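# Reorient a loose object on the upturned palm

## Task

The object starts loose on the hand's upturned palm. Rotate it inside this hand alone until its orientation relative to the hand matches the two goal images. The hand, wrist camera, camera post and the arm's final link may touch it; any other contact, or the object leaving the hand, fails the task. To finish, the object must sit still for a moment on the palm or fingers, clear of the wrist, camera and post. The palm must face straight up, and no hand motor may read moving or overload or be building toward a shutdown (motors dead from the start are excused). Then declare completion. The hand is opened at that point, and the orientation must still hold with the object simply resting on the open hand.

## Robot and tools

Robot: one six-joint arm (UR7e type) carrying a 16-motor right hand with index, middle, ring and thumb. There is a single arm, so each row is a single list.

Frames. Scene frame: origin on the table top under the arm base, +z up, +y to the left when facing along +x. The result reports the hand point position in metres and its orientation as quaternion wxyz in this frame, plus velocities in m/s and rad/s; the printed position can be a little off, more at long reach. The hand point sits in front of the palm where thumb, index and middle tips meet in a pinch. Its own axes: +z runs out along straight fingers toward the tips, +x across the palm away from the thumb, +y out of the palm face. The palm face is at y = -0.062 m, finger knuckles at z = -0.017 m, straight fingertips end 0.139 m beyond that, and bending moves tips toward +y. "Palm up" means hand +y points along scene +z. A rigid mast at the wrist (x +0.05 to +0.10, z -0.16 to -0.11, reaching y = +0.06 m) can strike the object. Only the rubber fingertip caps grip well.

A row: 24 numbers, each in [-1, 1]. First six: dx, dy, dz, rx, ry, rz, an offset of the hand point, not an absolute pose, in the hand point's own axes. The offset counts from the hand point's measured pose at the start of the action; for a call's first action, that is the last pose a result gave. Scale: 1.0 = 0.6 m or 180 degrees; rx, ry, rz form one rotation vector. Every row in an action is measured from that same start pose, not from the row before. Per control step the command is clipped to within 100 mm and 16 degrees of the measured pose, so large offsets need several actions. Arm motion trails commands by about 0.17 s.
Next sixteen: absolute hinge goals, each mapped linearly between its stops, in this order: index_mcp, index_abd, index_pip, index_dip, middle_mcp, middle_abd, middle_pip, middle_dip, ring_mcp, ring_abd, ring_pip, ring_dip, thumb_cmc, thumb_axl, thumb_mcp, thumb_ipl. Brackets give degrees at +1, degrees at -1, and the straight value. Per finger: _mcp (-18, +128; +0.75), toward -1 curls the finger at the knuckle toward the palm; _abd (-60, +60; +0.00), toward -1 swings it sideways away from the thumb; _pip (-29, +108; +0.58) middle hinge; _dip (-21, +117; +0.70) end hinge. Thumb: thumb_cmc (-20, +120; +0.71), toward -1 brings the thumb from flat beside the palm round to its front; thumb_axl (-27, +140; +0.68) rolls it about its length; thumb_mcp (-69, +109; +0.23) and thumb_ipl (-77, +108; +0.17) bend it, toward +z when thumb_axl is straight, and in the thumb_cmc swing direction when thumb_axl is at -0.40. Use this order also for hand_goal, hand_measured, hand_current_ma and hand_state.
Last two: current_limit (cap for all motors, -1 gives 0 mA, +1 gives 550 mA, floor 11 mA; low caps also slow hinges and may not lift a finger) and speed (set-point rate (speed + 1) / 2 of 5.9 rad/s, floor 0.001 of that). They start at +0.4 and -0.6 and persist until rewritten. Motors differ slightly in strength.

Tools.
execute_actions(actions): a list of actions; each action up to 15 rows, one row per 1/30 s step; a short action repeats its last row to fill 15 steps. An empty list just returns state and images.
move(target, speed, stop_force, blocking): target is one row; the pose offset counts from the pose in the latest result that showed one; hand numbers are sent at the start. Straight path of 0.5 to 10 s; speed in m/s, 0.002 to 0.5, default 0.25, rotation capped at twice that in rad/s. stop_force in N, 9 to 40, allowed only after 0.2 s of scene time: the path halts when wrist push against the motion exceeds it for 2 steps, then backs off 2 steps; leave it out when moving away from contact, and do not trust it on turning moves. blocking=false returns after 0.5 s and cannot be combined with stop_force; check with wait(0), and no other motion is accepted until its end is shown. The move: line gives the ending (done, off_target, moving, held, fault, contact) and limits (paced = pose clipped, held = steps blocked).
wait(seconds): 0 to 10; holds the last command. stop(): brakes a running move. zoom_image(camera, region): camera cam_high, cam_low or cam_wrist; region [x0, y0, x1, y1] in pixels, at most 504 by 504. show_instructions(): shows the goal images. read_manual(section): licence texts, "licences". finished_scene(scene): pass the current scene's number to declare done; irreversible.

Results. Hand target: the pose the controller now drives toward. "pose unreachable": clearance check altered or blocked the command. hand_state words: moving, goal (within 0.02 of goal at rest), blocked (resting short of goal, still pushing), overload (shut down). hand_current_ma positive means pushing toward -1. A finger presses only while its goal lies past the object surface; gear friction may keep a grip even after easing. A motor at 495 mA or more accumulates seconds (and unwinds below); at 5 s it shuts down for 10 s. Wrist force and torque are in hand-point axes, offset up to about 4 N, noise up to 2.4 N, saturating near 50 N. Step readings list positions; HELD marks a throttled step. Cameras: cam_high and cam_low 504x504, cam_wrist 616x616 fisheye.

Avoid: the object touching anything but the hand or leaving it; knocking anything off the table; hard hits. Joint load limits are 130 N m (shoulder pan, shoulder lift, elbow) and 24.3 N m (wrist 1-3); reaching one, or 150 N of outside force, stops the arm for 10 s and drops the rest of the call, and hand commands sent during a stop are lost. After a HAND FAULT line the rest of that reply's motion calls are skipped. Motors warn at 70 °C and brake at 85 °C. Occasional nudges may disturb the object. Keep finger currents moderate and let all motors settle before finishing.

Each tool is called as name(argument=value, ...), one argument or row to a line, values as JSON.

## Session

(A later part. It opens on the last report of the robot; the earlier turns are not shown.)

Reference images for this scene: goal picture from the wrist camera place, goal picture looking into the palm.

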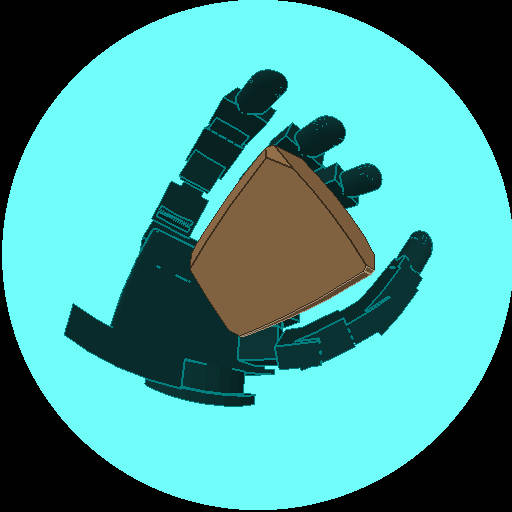

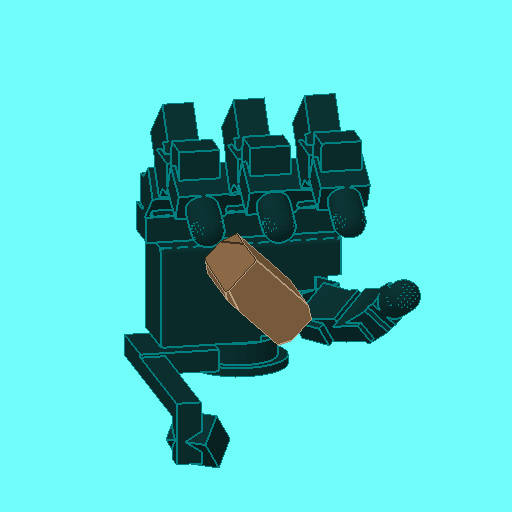

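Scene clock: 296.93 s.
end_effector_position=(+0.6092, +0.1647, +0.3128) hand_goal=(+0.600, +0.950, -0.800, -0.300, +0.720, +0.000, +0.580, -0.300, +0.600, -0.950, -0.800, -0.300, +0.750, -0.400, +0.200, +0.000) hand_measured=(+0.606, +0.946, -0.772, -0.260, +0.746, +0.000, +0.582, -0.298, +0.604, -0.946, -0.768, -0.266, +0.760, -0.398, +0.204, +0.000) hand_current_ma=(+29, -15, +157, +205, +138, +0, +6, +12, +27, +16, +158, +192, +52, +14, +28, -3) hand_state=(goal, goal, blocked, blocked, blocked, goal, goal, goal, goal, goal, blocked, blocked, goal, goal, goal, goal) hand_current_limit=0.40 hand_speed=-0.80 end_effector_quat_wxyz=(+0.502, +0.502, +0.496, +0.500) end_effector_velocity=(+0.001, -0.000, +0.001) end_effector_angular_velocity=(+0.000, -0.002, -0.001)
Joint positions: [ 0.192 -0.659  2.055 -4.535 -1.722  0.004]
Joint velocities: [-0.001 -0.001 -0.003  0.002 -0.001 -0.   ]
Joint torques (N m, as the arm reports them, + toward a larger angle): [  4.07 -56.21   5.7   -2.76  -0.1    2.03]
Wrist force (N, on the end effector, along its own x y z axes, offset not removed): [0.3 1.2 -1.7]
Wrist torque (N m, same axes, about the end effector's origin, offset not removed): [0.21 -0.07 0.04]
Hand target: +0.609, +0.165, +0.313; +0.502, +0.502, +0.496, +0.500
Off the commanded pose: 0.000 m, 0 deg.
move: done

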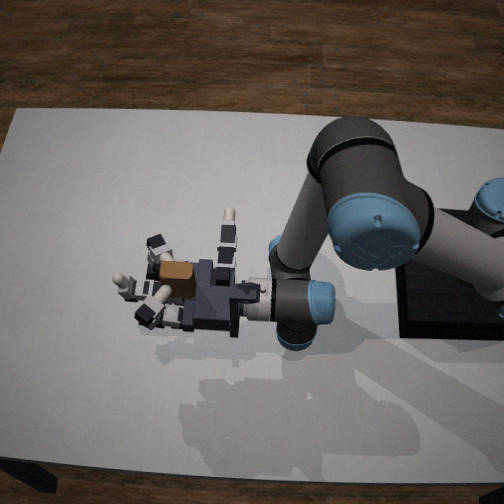

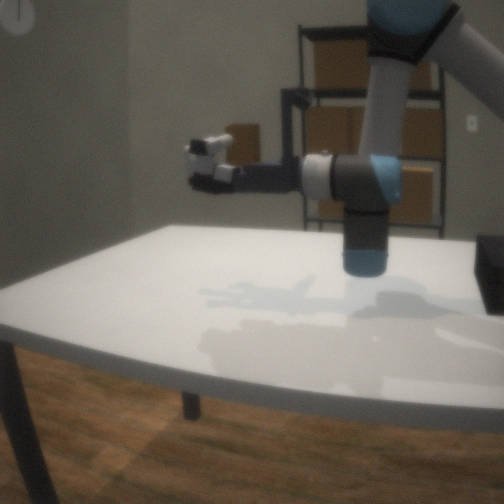

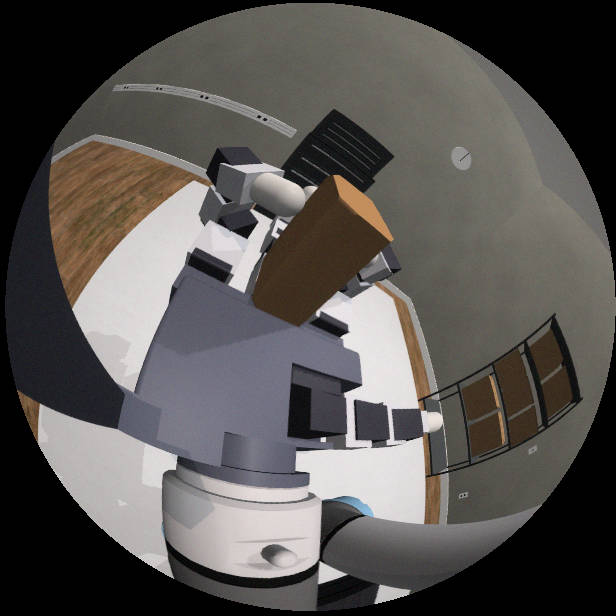

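move(
  target=[0,0,0,0,0,0,0.6,0.95,-0.75,0.1,0.72,0,0.58,-0.3,0.6,-0.95,-0.75,0.1,0.75,-0.4,0.2,0,0.4,-0.7],
)

move(
  target=[0,0,0,0,0,0,0.12,0.95,-0.75,0.1,0.72,0,0.58,-0.3,0.12,-0.95,-0.75,0.1,0.75,-0.4,0.2,0,0.4,-0.7],
)

move(
  target=[0,0,0,0,0,0,0.12,0.95,-0.8,-0.3,0.72,0,0.58,-0.3,0.12,-0.95,-0.8,-0.3,0.75,-0.4,0.2,0,0.4,-0.8],
)

move(
  target=[0,0,0,0,0,0,0.42,0.95,-0.8,-0.3,1,0,0.58,-0.3,0.42,-0.95,-0.8,-0.3,0.75,-0.4,0.2,0,0.4,-0.9],
)

zoom_image(
  camera="cam_low",
  region=[150, 60, 320, 230],
)

move(
  target=[0,0,0,0,0,0,0.2,0.95,-0.8,-0.3,1,0,0.58,-0.3,0.2,-0.95,-0.8,-0.3,0.75,-0.4,0.2,0,0.4,-0.9],
)

zoom_image(
  camera="cam_low",
  region=[150, 60, 320, 230],
)

Scene clock: 313.40 s.
end_effector_position=(+0.6092, +0.1647, +0.3128) hand_goal=(+0.600, +0.950, -0.750, +0.100, +0.720, +0.000, +0.580, -0.300, +0.600, -0.950, -0.750, +0.100, +0.750, -0.400, +0.200, +0.000) hand_measured=(+0.606, +0.948, -0.752, +0.096, +0.746, +0.000, +0.582, -0.298, +0.604, -0.946, -0.752, +0.096, +0.760, -0.398, +0.204, +0.000) hand_current_ma=(+29, -13, -13, -20, +137, +0, +6, +12, +28, +14, -12, -19, +52, +14, +28, -3) hand_state=(goal, goal, goal, goal, blocked, goal, goal, goal, goal, goal, goal, goal, goal, goal, goal, goal) hand_current_limit=0.40 hand_speed=-0.70 end_effector_quat_wxyz=(+0.502, +0.502, +0.496, +0.500) end_effector_velocity=(-0.000, -0.000, -0.000) end_effector_angular_velocity=(+0.000, +0.001, -0.001)
Joint positions: [ 0.192 -0.659  2.055 -4.535 -1.722  0.004]
Joint velocities: [-0.    -0.     0.001 -0.001 -0.001  0.   ]
Joint torques (N m, as the arm reports them, + toward a larger angle): [  4.62 -55.71   6.81  -2.89   0.15   1.94]
Wrist force (N, on the end effector, along its own x y z axes, offset not removed): [-1.2 -1.2 -2.6]
Wrist torque (N m, same axes, about the end effector's origin, offset not removed): [-0.03 0.23 -0.25]
Hand target: +0.609, +0.165, +0.313; +0.502, +0.502, +0.496, +0.500
Off the commanded pose: 0.000 m, 0 deg.
move: done

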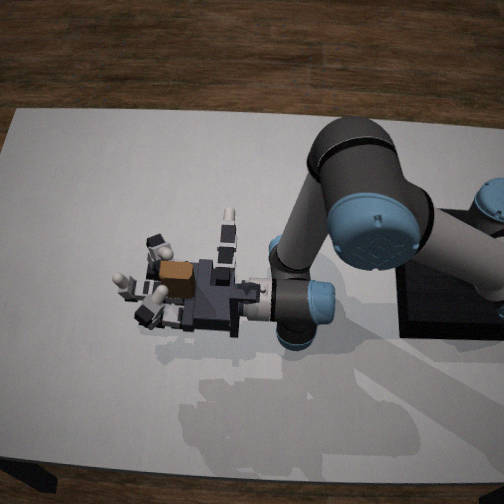

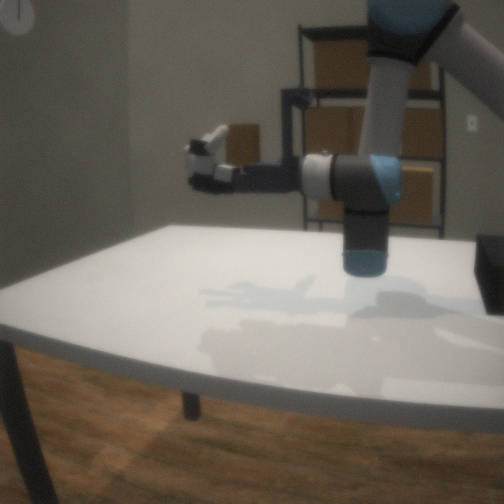

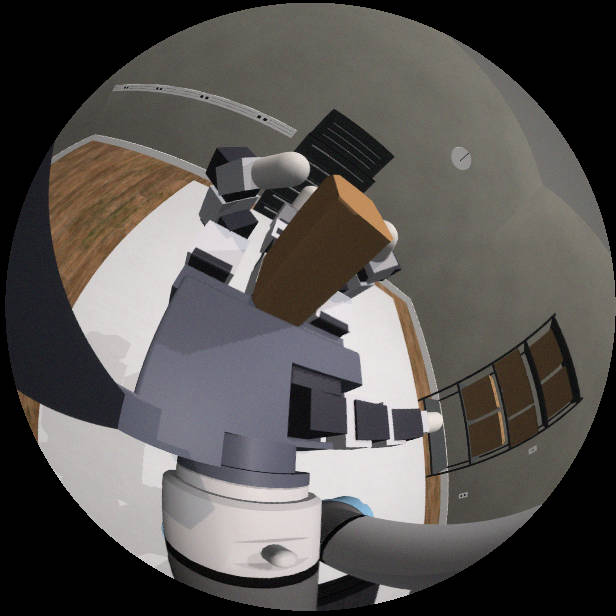

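Scene clock: 314.37 s.
end_effector_position=(+0.6092, +0.1647, +0.3128) hand_goal=(+0.120, +0.950, -0.750, +0.100, +0.720, +0.000, +0.580, -0.300, +0.120, -0.950, -0.750, +0.100, +0.750, -0.400, +0.200, +0.000) hand_measured=(+0.132, +0.948, -0.752, +0.096, +0.746, +0.000, +0.582, -0.298, +0.130, -0.948, -0.752, +0.096, +0.760, -0.398, +0.204, +0.000) hand_current_ma=(+65, -9, -13, -20, +137, +0, +6, +12, +61, +10, -12, -19, +52, +14, +28, -3) hand_state=(goal, goal, goal, goal, blocked, goal, goal, goal, goal, goal, goal, goal, goal, goal, goal, goal) hand_current_limit=0.40 hand_speed=-0.70 end_effector_quat_wxyz=(+0.502, +0.502, +0.496, +0.500) end_effector_velocity=(+0.000, -0.000, -0.000) end_effector_angular_velocity=(+0.000, -0.000, +0.000)
Joint positions: [ 0.192 -0.659  2.055 -4.535 -1.722  0.004]
Joint velocities: [-0.     0.    -0.    -0.     0.001  0.   ]
Joint torques (N m, as the arm reports them, + toward a larger angle): [  4.62 -55.58   6.5   -3.02  -0.02   1.85]
Wrist force (N, on the end effector, along its own x y z axes, offset not removed): [-0.8 -1.3 -1.9]
Wrist torque (N m, same axes, about the end effector's origin, offset not removed): [-0.13 0.16 -0.22]
Hand target: +0.609, +0.165, +0.313; +0.502, +0.502, +0.496, +0.500
Off the commanded pose: 0.000 m, 0 deg.
move: done

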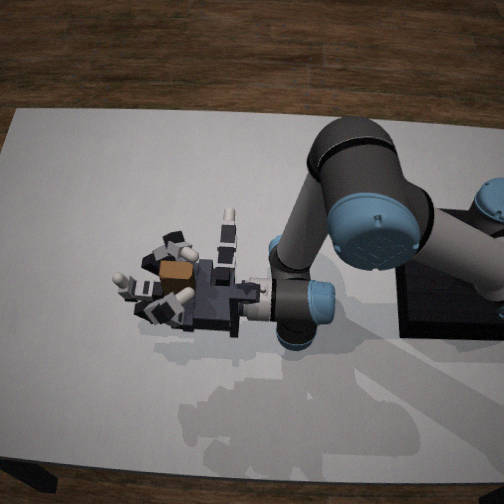

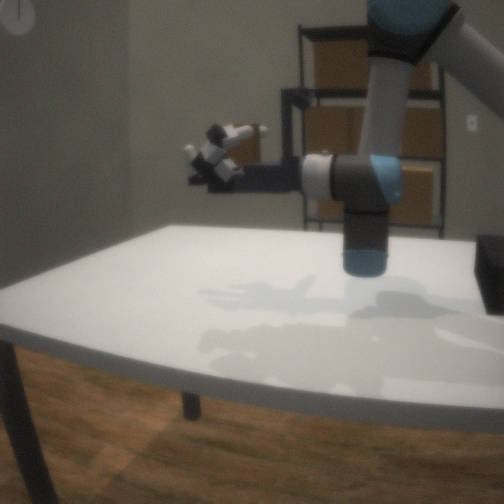

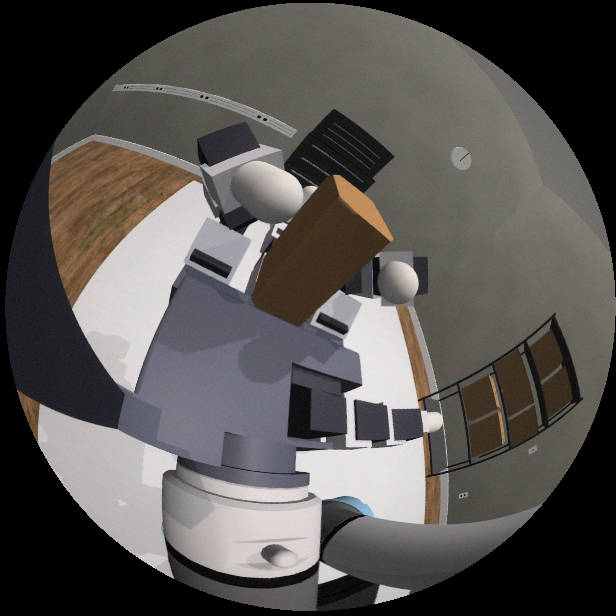

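Scene clock: 315.43 s.
end_effector_position=(+0.6092, +0.1647, +0.3128) hand_goal=(+0.120, +0.950, -0.800, -0.300, +0.720, +0.000, +0.580, -0.300, +0.120, -0.950, -0.800, -0.300, +0.750, -0.400, +0.200, +0.000) hand_measured=(+0.130, +0.948, -0.772, -0.260, +0.746, +0.000, +0.582, -0.298, +0.128, -0.948, -0.768, -0.266, +0.760, -0.398, +0.204, +0.000) hand_current_ma=(+51, -9, +158, +200, +137, +0, +6, +12, +47, +10, +164, +192, +52, +14, +28, -3) hand_state=(goal, goal, blocked, blocked, blocked, goal, goal, goal, goal, goal, blocked, blocked, goal, goal, goal, goal) hand_current_limit=0.40 hand_speed=-0.80 end_effector_quat_wxyz=(+0.502, +0.502, +0.496, +0.500) end_effector_velocity=(+0.000, -0.000, -0.000) end_effector_angular_velocity=(-0.000, +0.000, -0.001)
Joint positions: [ 0.192 -0.659  2.055 -4.535 -1.722  0.004]
Joint velocities: [-0.     0.    -0.001  0.001 -0.    -0.   ]
Joint torques (N m, as the arm reports them, + toward a larger angle): [  4.38 -56.47   7.25  -3.08   0.14   1.79]
Wrist force (N, on the end effector, along its own x y z axes, offset not removed): [1.0 0.6 -0.1]
Wrist torque (N m, same axes, about the end effector's origin, offset not removed): [-0.06 -0.27 0.01]
Hand target: +0.609, +0.165, +0.313; +0.502, +0.502, +0.496, +0.500
Off the commanded pose: 0.000 m, 0 deg.
move: done

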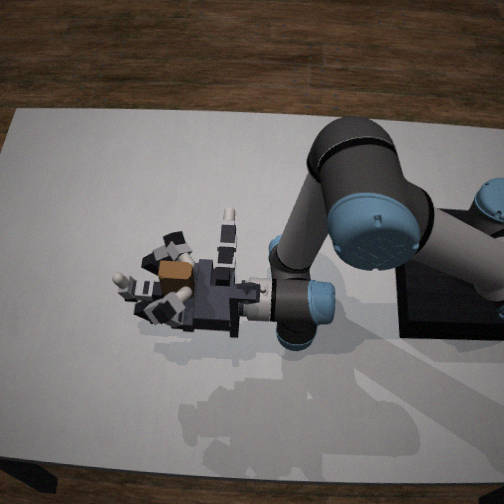

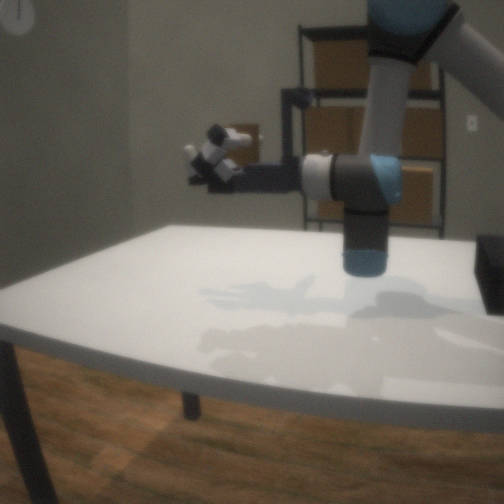

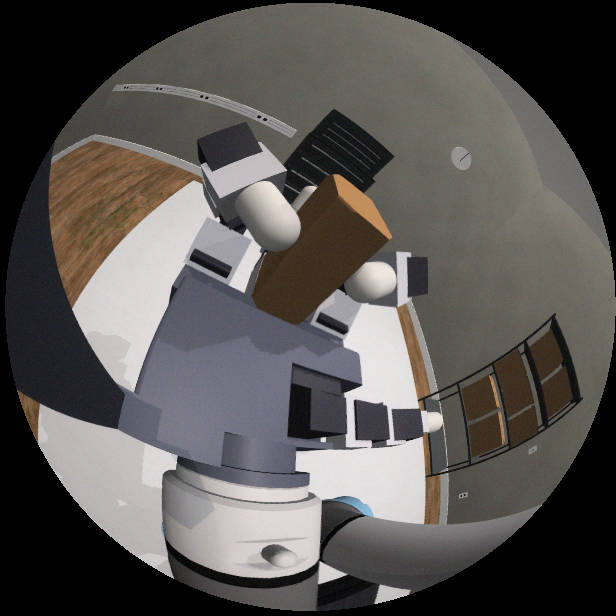

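Scene clock: 316.97 s.
end_effector_position=(+0.6092, +0.1647, +0.3128) hand_goal=(+0.420, +0.950, -0.800, -0.300, +1.000, +0.000, +0.580, -0.300, +0.420, -0.950, -0.800, -0.300, +0.750, -0.400, +0.200, +0.000) hand_measured=(+0.422, +0.946, -0.770, -0.274, +1.000, +0.000, +0.582, -0.298, +0.422, -0.946, -0.764, -0.278, +0.760, -0.398, +0.204, +0.000) hand_current_ma=(+12, -19, +172, +133, +1, +0, +6, +12, +11, +22, +179, +121, +52, +14, +28, -3) hand_state=(goal, goal, blocked, blocked, goal, goal, goal, goal, goal, goal, blocked, blocked, goal, goal, goal, goal) hand_current_limit=0.40 hand_speed=-0.90 end_effector_quat_wxyz=(+0.502, +0.502, +0.496, +0.500) end_effector_velocity=(+0.000, +0.000, -0.000) end_effector_angular_velocity=(+0.000, +0.000, +0.001)
Joint positions: [ 0.192 -0.659  2.055 -4.535 -1.722  0.004]
Joint velocities: [ 0.     0.001 -0.001  0.     0.     0.   ]
Joint torques (N m, as the arm reports them, + toward a larger angle): [  3.91 -56.42   4.55  -3.01  -0.02   1.73]
Wrist force (N, on the end effector, along its own x y z axes, offset not removed): [-1.6 0.2 0.0]
Wrist torque (N m, same axes, about the end effector's origin, offset not removed): [-0.06 0.16 -0.17]
Hand target: +0.609, +0.165, +0.313; +0.502, +0.502, +0.496, +0.500
Off the commanded pose: 0.000 m, 0 deg.
move: done

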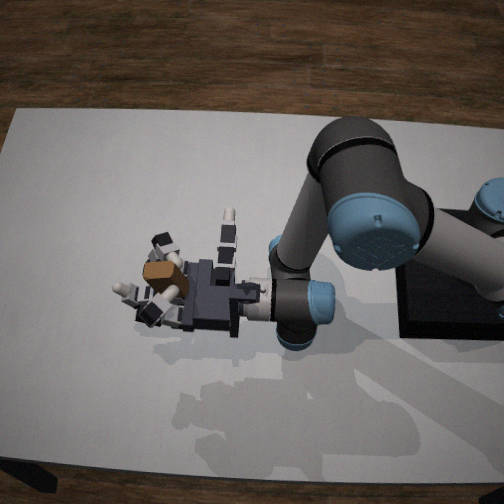

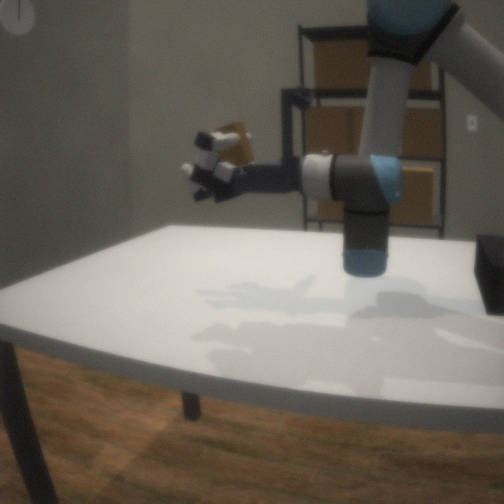

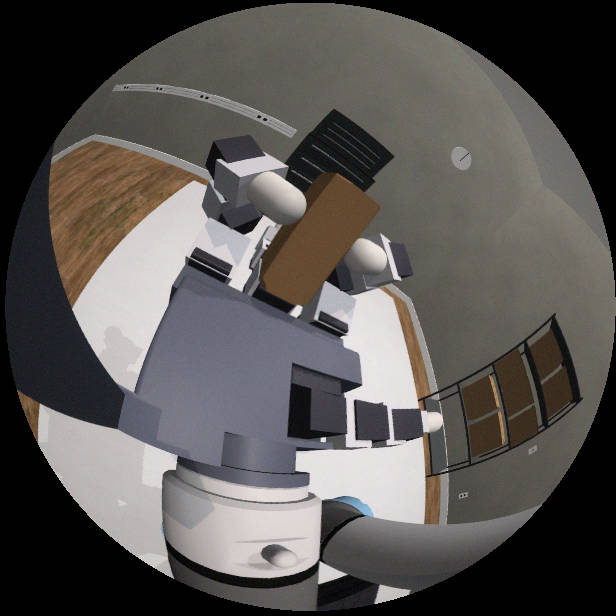

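Region (150, 60, 320, 230) of cam_low's 504x504 image, scaled by 2.965, with more detail than that image has.

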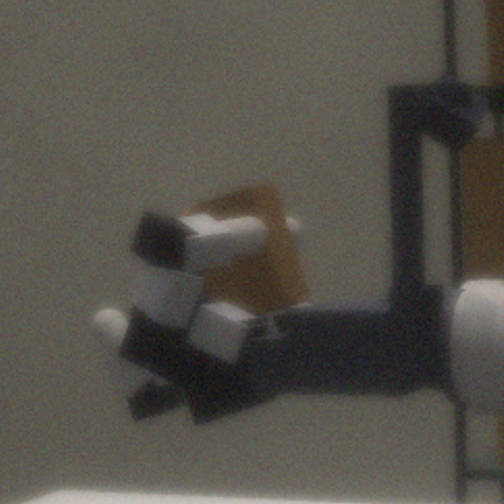

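Scene clock: 318.17 s.
end_effector_position=(+0.6092, +0.1647, +0.3128) hand_goal=(+0.200, +0.950, -0.800, -0.300, +1.000, +0.000, +0.580, -0.300, +0.200, -0.950, -0.800, -0.300, +0.750, -0.400, +0.200, +0.000) hand_measured=(+0.216, +0.942, -0.768, -0.284, +1.000, +0.000, +0.582, -0.298, +0.214, -0.942, -0.764, -0.286, +0.760, -0.398, +0.204, +0.000) hand_current_ma=(+86, -33, +177, +85, +1, +0, +6, +12, +86, +32, +184, +77, +52, +14, +28, -3) hand_state=(goal, goal, blocked, goal, goal, goal, goal, goal, goal, goal, blocked, goal, goal, goal, goal, goal) hand_current_limit=0.40 hand_speed=-0.90 end_effector_quat_wxyz=(+0.502, +0.502, +0.496, +0.500) end_effector_velocity=(-0.000, +0.001, -0.001) end_effector_angular_velocity=(-0.001, +0.002, +0.002)
Joint positions: [ 0.192 -0.659  2.055 -4.535 -1.722  0.004]
Joint velocities: [ 0.     0.     0.001  0.     0.001 -0.   ]
Joint torques (N m, as the arm reports them, + toward a larger angle): [  3.47 -55.64   6.24  -3.02  -0.08   1.7 ]
Wrist force (N, on the end effector, along its own x y z axes, offset not removed): [0.2 -0.4 -2.0]
Wrist torque (N m, same axes, about the end effector's origin, offset not removed): [-0.03 0.02 -0.02]
Hand target: +0.609, +0.165, +0.313; +0.502, +0.502, +0.496, +0.500
Off the commanded pose: 0.000 m, 0 deg.
move: done

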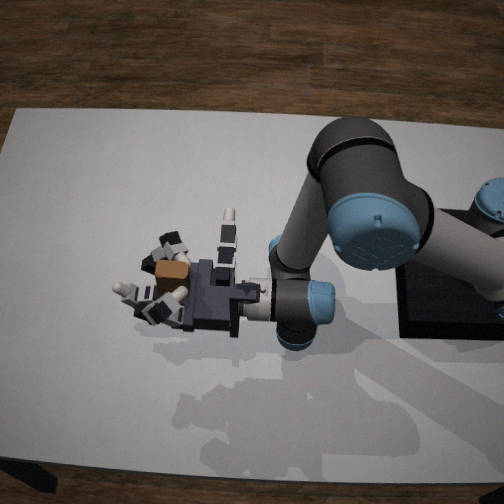

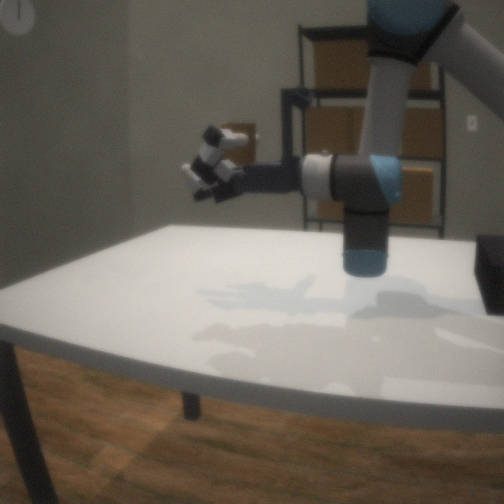

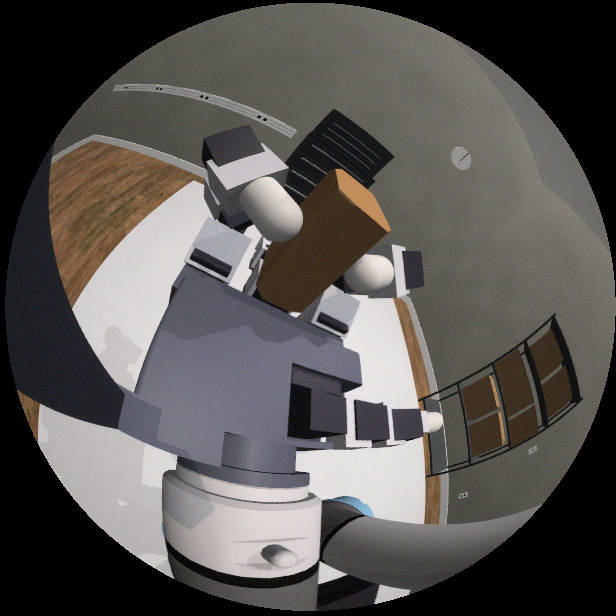

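Region (150, 60, 320, 230) of cam_low's 504x504 image, scaled by 2.965, with more detail than that image has.

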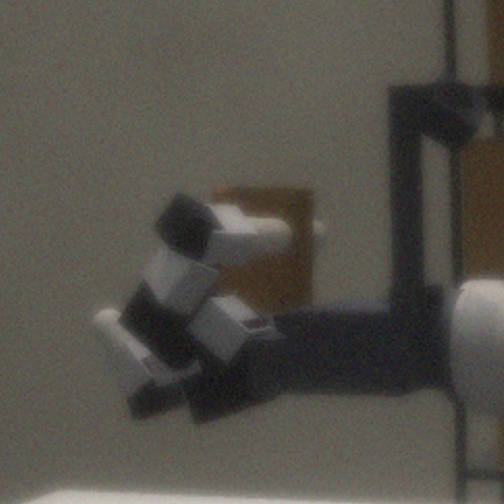

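execute_actions(
  actions=[
    [[0,0,0,0,0,0,0.2,0.95,-0.86,-0.2,0.72,0,0.58,-0.3,0.2,-0.95,-0.86,-0.2,0.75,-0.4,0.2,0,0.4,-0.85]],
    [[0,0,0,0,0,0,0.2,0.95,-0.92,-0.07,0.72,0,0.58,-0.3,0.2,-0.95,-0.92,-0.07,0.75,-0.4,0.2,0,0.4,-0.85]],
    [[0,0,0,0,0,0,0.2,0.95,-0.97,0.06,0.72,0,0.58,-0.3,0.2,-0.95,-0.97,0.06,0.75,-0.4,0.2,0,0.4,-0.85]],
    [[0,0,0,0,0,0,0.2,0.95,-1,0.15,0.72,0,0.58,-0.3,0.2,-0.95,-1,0.15,0.75,-0.4,0.2,0,0.4,-0.85]],
    [[0,0,0,0,0,0,0.08,0.95,-1,0.15,0.72,0,0.58,-0.3,0.08,-0.95,-1,0.15,0.75,-0.4,0.2,0,0.4,-0.88]],
    [[0,0,0,0,0,0,0.08,0.95,-1,0.15,0.72,0,0.58,-0.3,0.08,-0.95,-1,0.15,0.75,-0.4,0.2,0,0.4,-0.88]],
  ],
)

zoom_image(
  camera="cam_low",
  region=[150, 60, 320, 230],
)

Scene clock: 335.60 s.
end_effector_position=(+0.6092, +0.1647, +0.3128) hand_goal=(+0.080, +0.950, -1.000, +0.150, +0.720, +0.000, +0.580, -0.300, +0.080, -0.950, -1.000, +0.150, +0.750, -0.400, +0.200, +0.000) hand_measured=(+0.088, +0.940, -0.944, +0.160, +0.748, +0.000, +0.582, -0.298, +0.088, -0.940, -0.908, +0.160, +0.760, -0.398, +0.204, +0.000) hand_current_ma=(+45, -44, +317, +52, +146, +0, +6, +12, +46, +47, +385, +57, +52, +14, +28, -3) hand_state=(goal, goal, blocked, goal, blocked, goal, goal, goal, goal, goal, blocked, goal, goal, goal, goal, goal) hand_current_limit=0.40 hand_speed=-0.88 end_effector_quat_wxyz=(+0.502, +0.502, +0.496, +0.500) end_effector_velocity=(-0.000, -0.000, -0.001) end_effector_angular_velocity=(-0.001, +0.002, -0.000)
Joint positions: [ 0.192 -0.659  2.055 -4.535 -1.722  0.004]
Joint velocities: [-0.     0.     0.002 -0.     0.    -0.   ]
Joint torques (N m, as the arm reports them, + toward a larger angle): [  4.51 -55.4    5.75  -3.31   0.22   2.04]
Wrist force (N, on the end effector, along its own x y z axes, offset not removed): [-0.9 -1.1 -0.7]
Wrist torque (N m, same axes, about the end effector's origin, offset not removed): [-0.21 0.12 -0.04]
Hand target: +0.609, +0.165, +0.313; +0.502, +0.502, +0.496, +0.500
Off the commanded pose: 0.000 m, 0 deg.
Step readings (end_effector_position; steps 1 to 15: 1st action; 16 to 30: 2nd action; 31 to 45: 3rd action; 46 to 60: 4th action; 61 to 75: 5th action; 76 to 90: 6th action):
0: (+0.6092, +0.1647, +0.3128)
1: (+0.6092, +0.1647, +0.3128)
2: (+0.6092, +0.1647, +0.3128)
4: (+0.6092, +0.1647, +0.3128)
8: (+0.6092, +0.1647, +0.3128)
15: (+0.6092, +0.1647, +0.3128)
16: (+0.6092, +0.1647, +0.3128)
17: (+0.6092, +0.1647, +0.3128)
19: (+0.6092, +0.1647, +0.3128)
23: (+0.6092, +0.1647, +0.3128)
30: (+0.6092, +0.1647, +0.3128)
31: (+0.6092, +0.1647, +0.3128)
32: (+0.6092, +0.1647, +0.3128)
34: (+0.6092, +0.1647, +0.3128)
38: (+0.6092, +0.1647, +0.3128)
45: (+0.6092, +0.1647, +0.3128)
46: (+0.6092, +0.1647, +0.3128)
47: (+0.6092, +0.1647, +0.3128)
49: (+0.6092, +0.1647, +0.3128)
53: (+0.6092, +0.1647, +0.3128)
60: (+0.6092, +0.1647, +0.3128)
61: (+0.6092, +0.1647, +0.3128)
62: (+0.6092, +0.1647, +0.3128)
64: (+0.6092, +0.1647, +0.3128)
68: (+0.6092, +0.1647, +0.3128)
75: (+0.6092, +0.1647, +0.3128)
76: (+0.6092, +0.1647, +0.3128)
77: (+0.6092, +0.1647, +0.3128)
79: (+0.6092, +0.1647, +0.3128)
83: (+0.6092, +0.1647, +0.3128)
90: end_effector_position above

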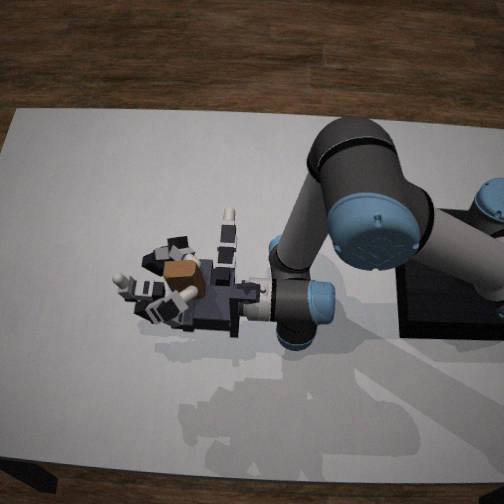

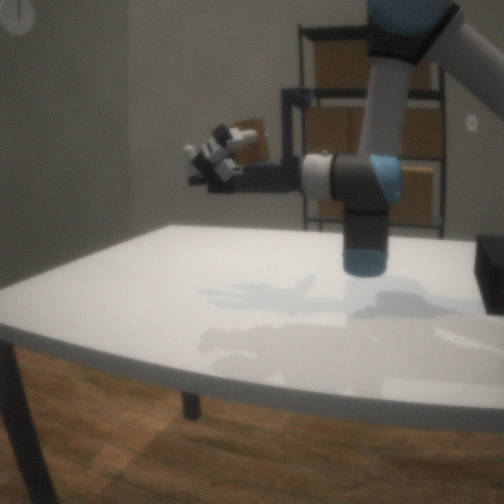

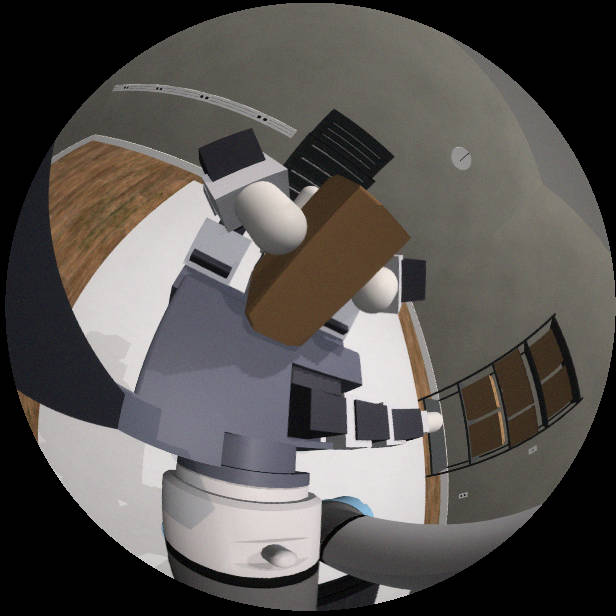

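Region (150, 60, 320, 230) of cam_low's 504x504 image, scaled by 2.965, with more detail than that image has.

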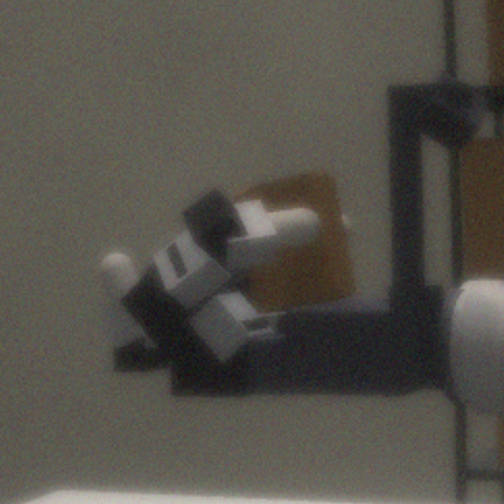

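Over the step. A bit further, release, then push with the straight middle finger.

move(
  target=[0,0,0,0,0,0,-0.02,0.95,-0.97,0.15,0.65,0,0.58,0.7,-0.02,-0.95,-0.97,0.15,0.75,-0.4,0.2,0,0.4,-0.8],
)

move(
  target=[0,0,0,0,0,0,-0.02,0.95,-0.82,0.15,0.65,0,0.58,0.7,-0.02,-0.95,-0.82,0.15,0.75,-0.4,0.2,0,0.4,-0.85],
)

move(
  target=[0,0,0,0,0,0,-0.02,0.95,-0.82,0.15,-0.2,0,0.8,0.7,-0.02,-0.95,-0.82,0.15,0.75,-0.4,0.2,0,0.4,-0.85],
)

zoom_image(
  camera="cam_low",
  region=[150, 60, 320, 230],
)

Scene clock: 345.97 s.
end_effector_position=(+0.6092, +0.1647, +0.3128) hand_goal=(-0.020, +0.950, -0.970, +0.150, +0.650, +0.000, +0.580, +0.700, -0.020, -0.950, -0.970, +0.150, +0.750, -0.400, +0.200, +0.000) hand_measured=(+0.004, +0.948, -0.942, +0.162, +0.676, +0.000, +0.582, +0.698, +0.008, -0.948, -0.908, +0.170, +0.760, -0.398, +0.204, +0.000) hand_current_ma=(+131, -10, +160, +57, +145, +0, +6, -12, +170, +6, +316, +115, +52, +14, +28, -3) hand_state=(blocked, goal, blocked, goal, blocked, goal, goal, goal, blocked, goal, blocked, blocked, goal, goal, goal, goal) hand_current_limit=0.40 hand_speed=-0.80 end_effector_quat_wxyz=(+0.502, +0.502, +0.496, +0.500) end_effector_velocity=(-0.000, +0.001, -0.001) end_effector_angular_velocity=(-0.000, +0.002, +0.000)
Joint positions: [ 0.192 -0.659  2.055 -4.535 -1.722  0.004]
Joint velocities: [ 0.001  0.002  0.    -0.    -0.001 -0.   ]
Joint torques (N m, as the arm reports them, + toward a larger angle): [  3.39 -56.42   5.97  -3.48   0.3    1.97]
Wrist force (N, on the end effector, along its own x y z axes, offset not removed): [0.9 0.9 0.4]
Wrist torque (N m, same axes, about the end effector's origin, offset not removed): [-0.08 -0.12 -0.04]
Hand target: +0.609, +0.165, +0.313; +0.502, +0.502, +0.496, +0.500
Off the commanded pose: 0.000 m, 0 deg.
move: done

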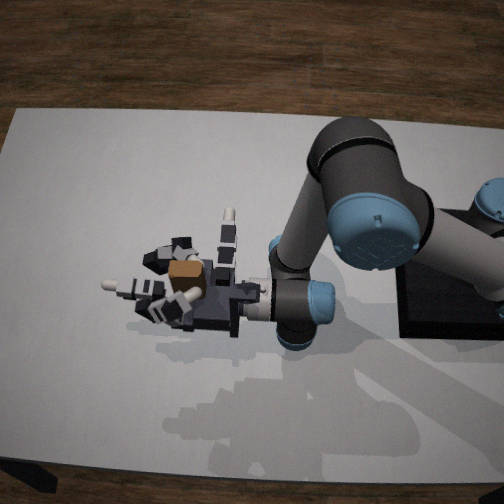

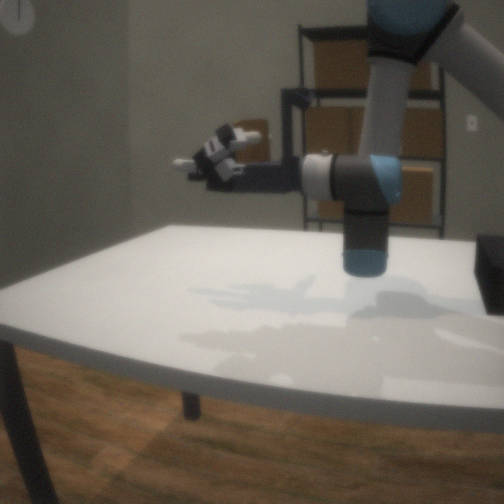

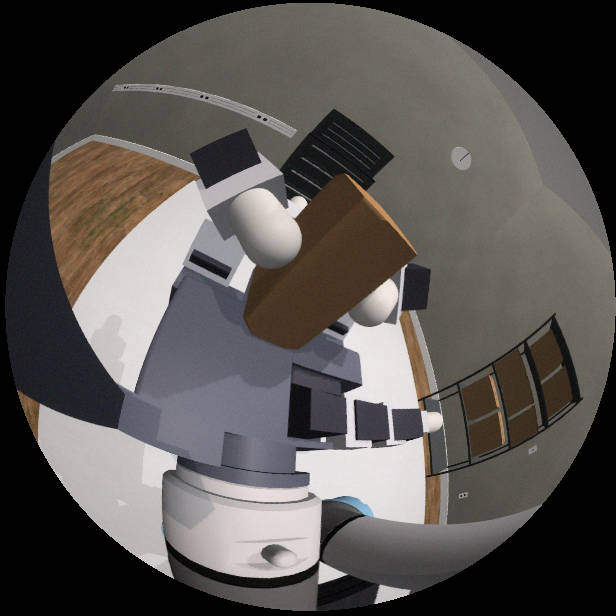

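Scene clock: 346.63 s.
end_effector_position=(+0.6092, +0.1647, +0.3128) hand_goal=(-0.020, +0.950, -0.820, +0.150, +0.650, +0.000, +0.580, +0.700, -0.020, -0.950, -0.820, +0.150, +0.750, -0.400, +0.200, +0.000) hand_measured=(-0.012, +0.948, -0.826, +0.152, +0.676, +0.000, +0.582, +0.698, -0.012, -0.948, -0.826, +0.152, +0.760, -0.398, +0.204, +0.000) hand_current_ma=(+47, -9, -31, +12, +143, +0, +6, -12, +44, +6, -33, +12, +52, +14, +28, -3) hand_state=(goal, goal, goal, goal, blocked, goal, goal, goal, goal, goal, goal, goal, goal, goal, goal, goal) hand_current_limit=0.40 hand_speed=-0.85 end_effector_quat_wxyz=(+0.502, +0.502, +0.496, +0.500) end_effector_velocity=(-0.000, +0.001, -0.000) end_effector_angular_velocity=(-0.000, +0.000, +0.001)
Joint positions: [ 0.192 -0.659  2.055 -4.535 -1.722  0.004]
Joint velocities: [ 0.001  0.001  0.    -0.001  0.001 -0.   ]
Joint torques (N m, as the arm reports them, + toward a larger angle): [  3.56 -55.97   5.67  -3.48  -0.01   2.04]
Wrist force (N, on the end effector, along its own x y z axes, offset not removed): [-1.3 0.7 0.3]
Wrist torque (N m, same axes, about the end effector's origin, offset not removed): [-0.10 0.07 -0.25]
Hand target: +0.609, +0.165, +0.313; +0.502, +0.502, +0.496, +0.500
Off the commanded pose: 0.000 m, 0 deg.
move: done

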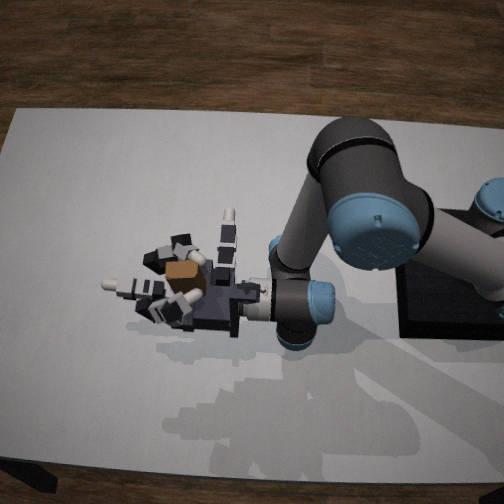

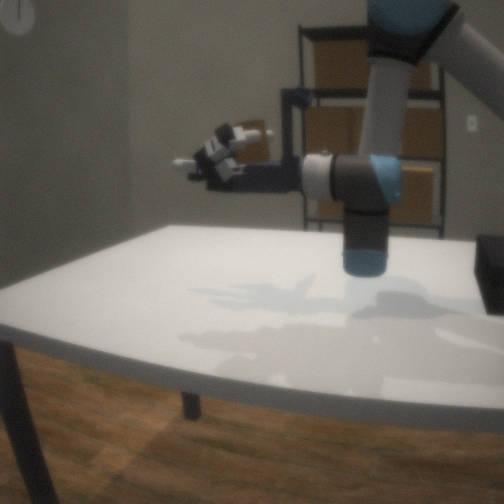

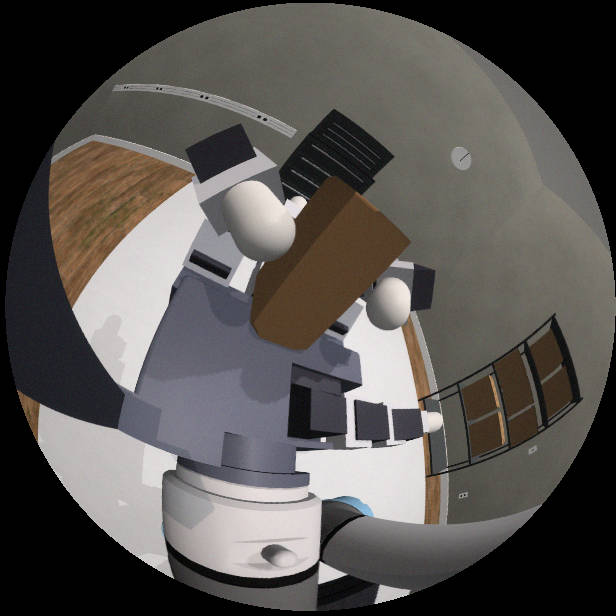

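Scene clock: 349.33 s.
end_effector_position=(+0.6092, +0.1647, +0.3128) hand_goal=(-0.020, +0.950, -0.820, +0.150, -0.200, +0.000, +0.800, +0.700, -0.020, -0.950, -0.820, +0.150, +0.750, -0.400, +0.200, +0.000) hand_measured=(-0.012, +0.948, -0.826, +0.152, -0.184, +0.000, +0.800, +0.698, -0.012, -0.948, -0.826, +0.152, +0.760, -0.398, +0.204, +0.000) hand_current_ma=(+47, -9, -31, +12, +90, +0, +3, -12, +44, +6, -33, +12, +52, +14, +28, -3) hand_state=(goal, goal, goal, goal, goal, goal, goal, goal, goal, goal, goal, goal, goal, goal, goal, goal) hand_current_limit=0.40 hand_speed=-0.85 end_effector_quat_wxyz=(+0.502, +0.502, +0.496, +0.500) end_effector_velocity=(-0.000, -0.000, -0.000) end_effector_angular_velocity=(-0.000, +0.001, -0.001)
Joint positions: [ 0.192 -0.659  2.055 -4.535 -1.722  0.004]
Joint velocities: [-0.     0.     0.001  0.    -0.001 -0.   ]
Joint torques (N m, as the arm reports them, + toward a larger angle): [  2.97 -55.81   4.19  -3.83   0.01   1.89]
Wrist force (N, on the end effector, along its own x y z axes, offset not removed): [-0.4 1.9 -3.0]
Wrist torque (N m, same axes, about the end effector's origin, offset not removed): [0.29 0.14 0.02]
Hand target: +0.609, +0.165, +0.313; +0.502, +0.502, +0.496, +0.500
Off the commanded pose: 0.000 m, 0 deg.
move: done

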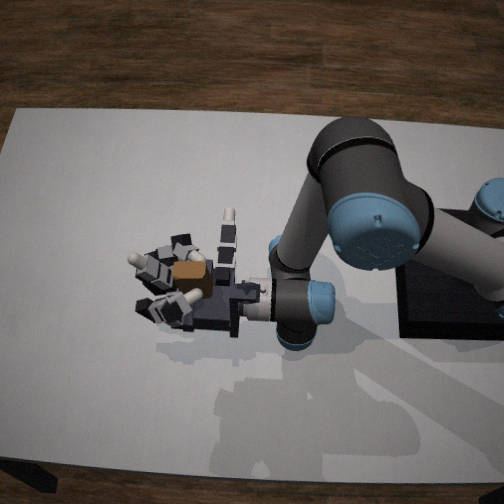

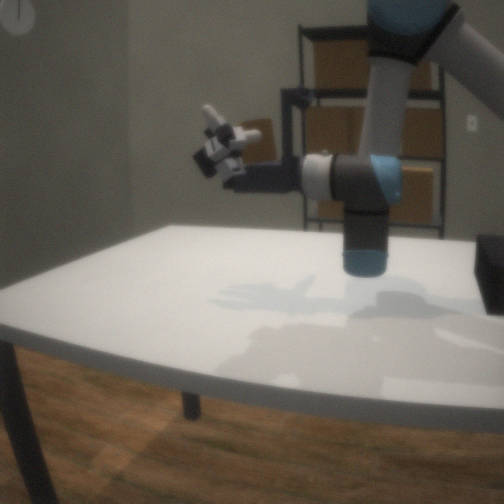

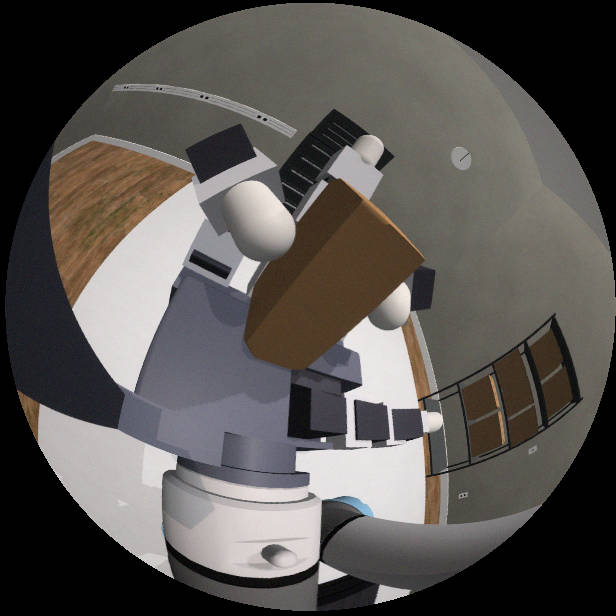

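Region (150, 60, 320, 230) of cam_low's 504x504 image, scaled by 2.965, with more detail than that image has.

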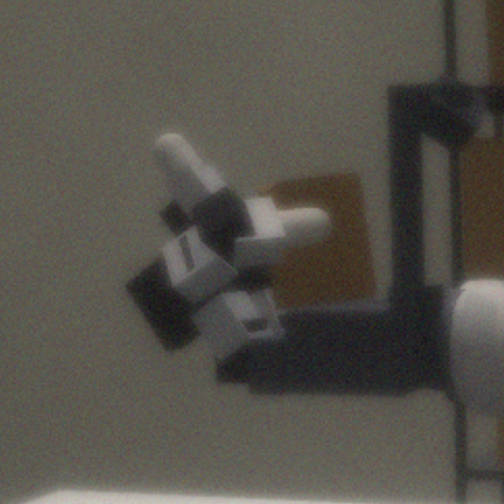

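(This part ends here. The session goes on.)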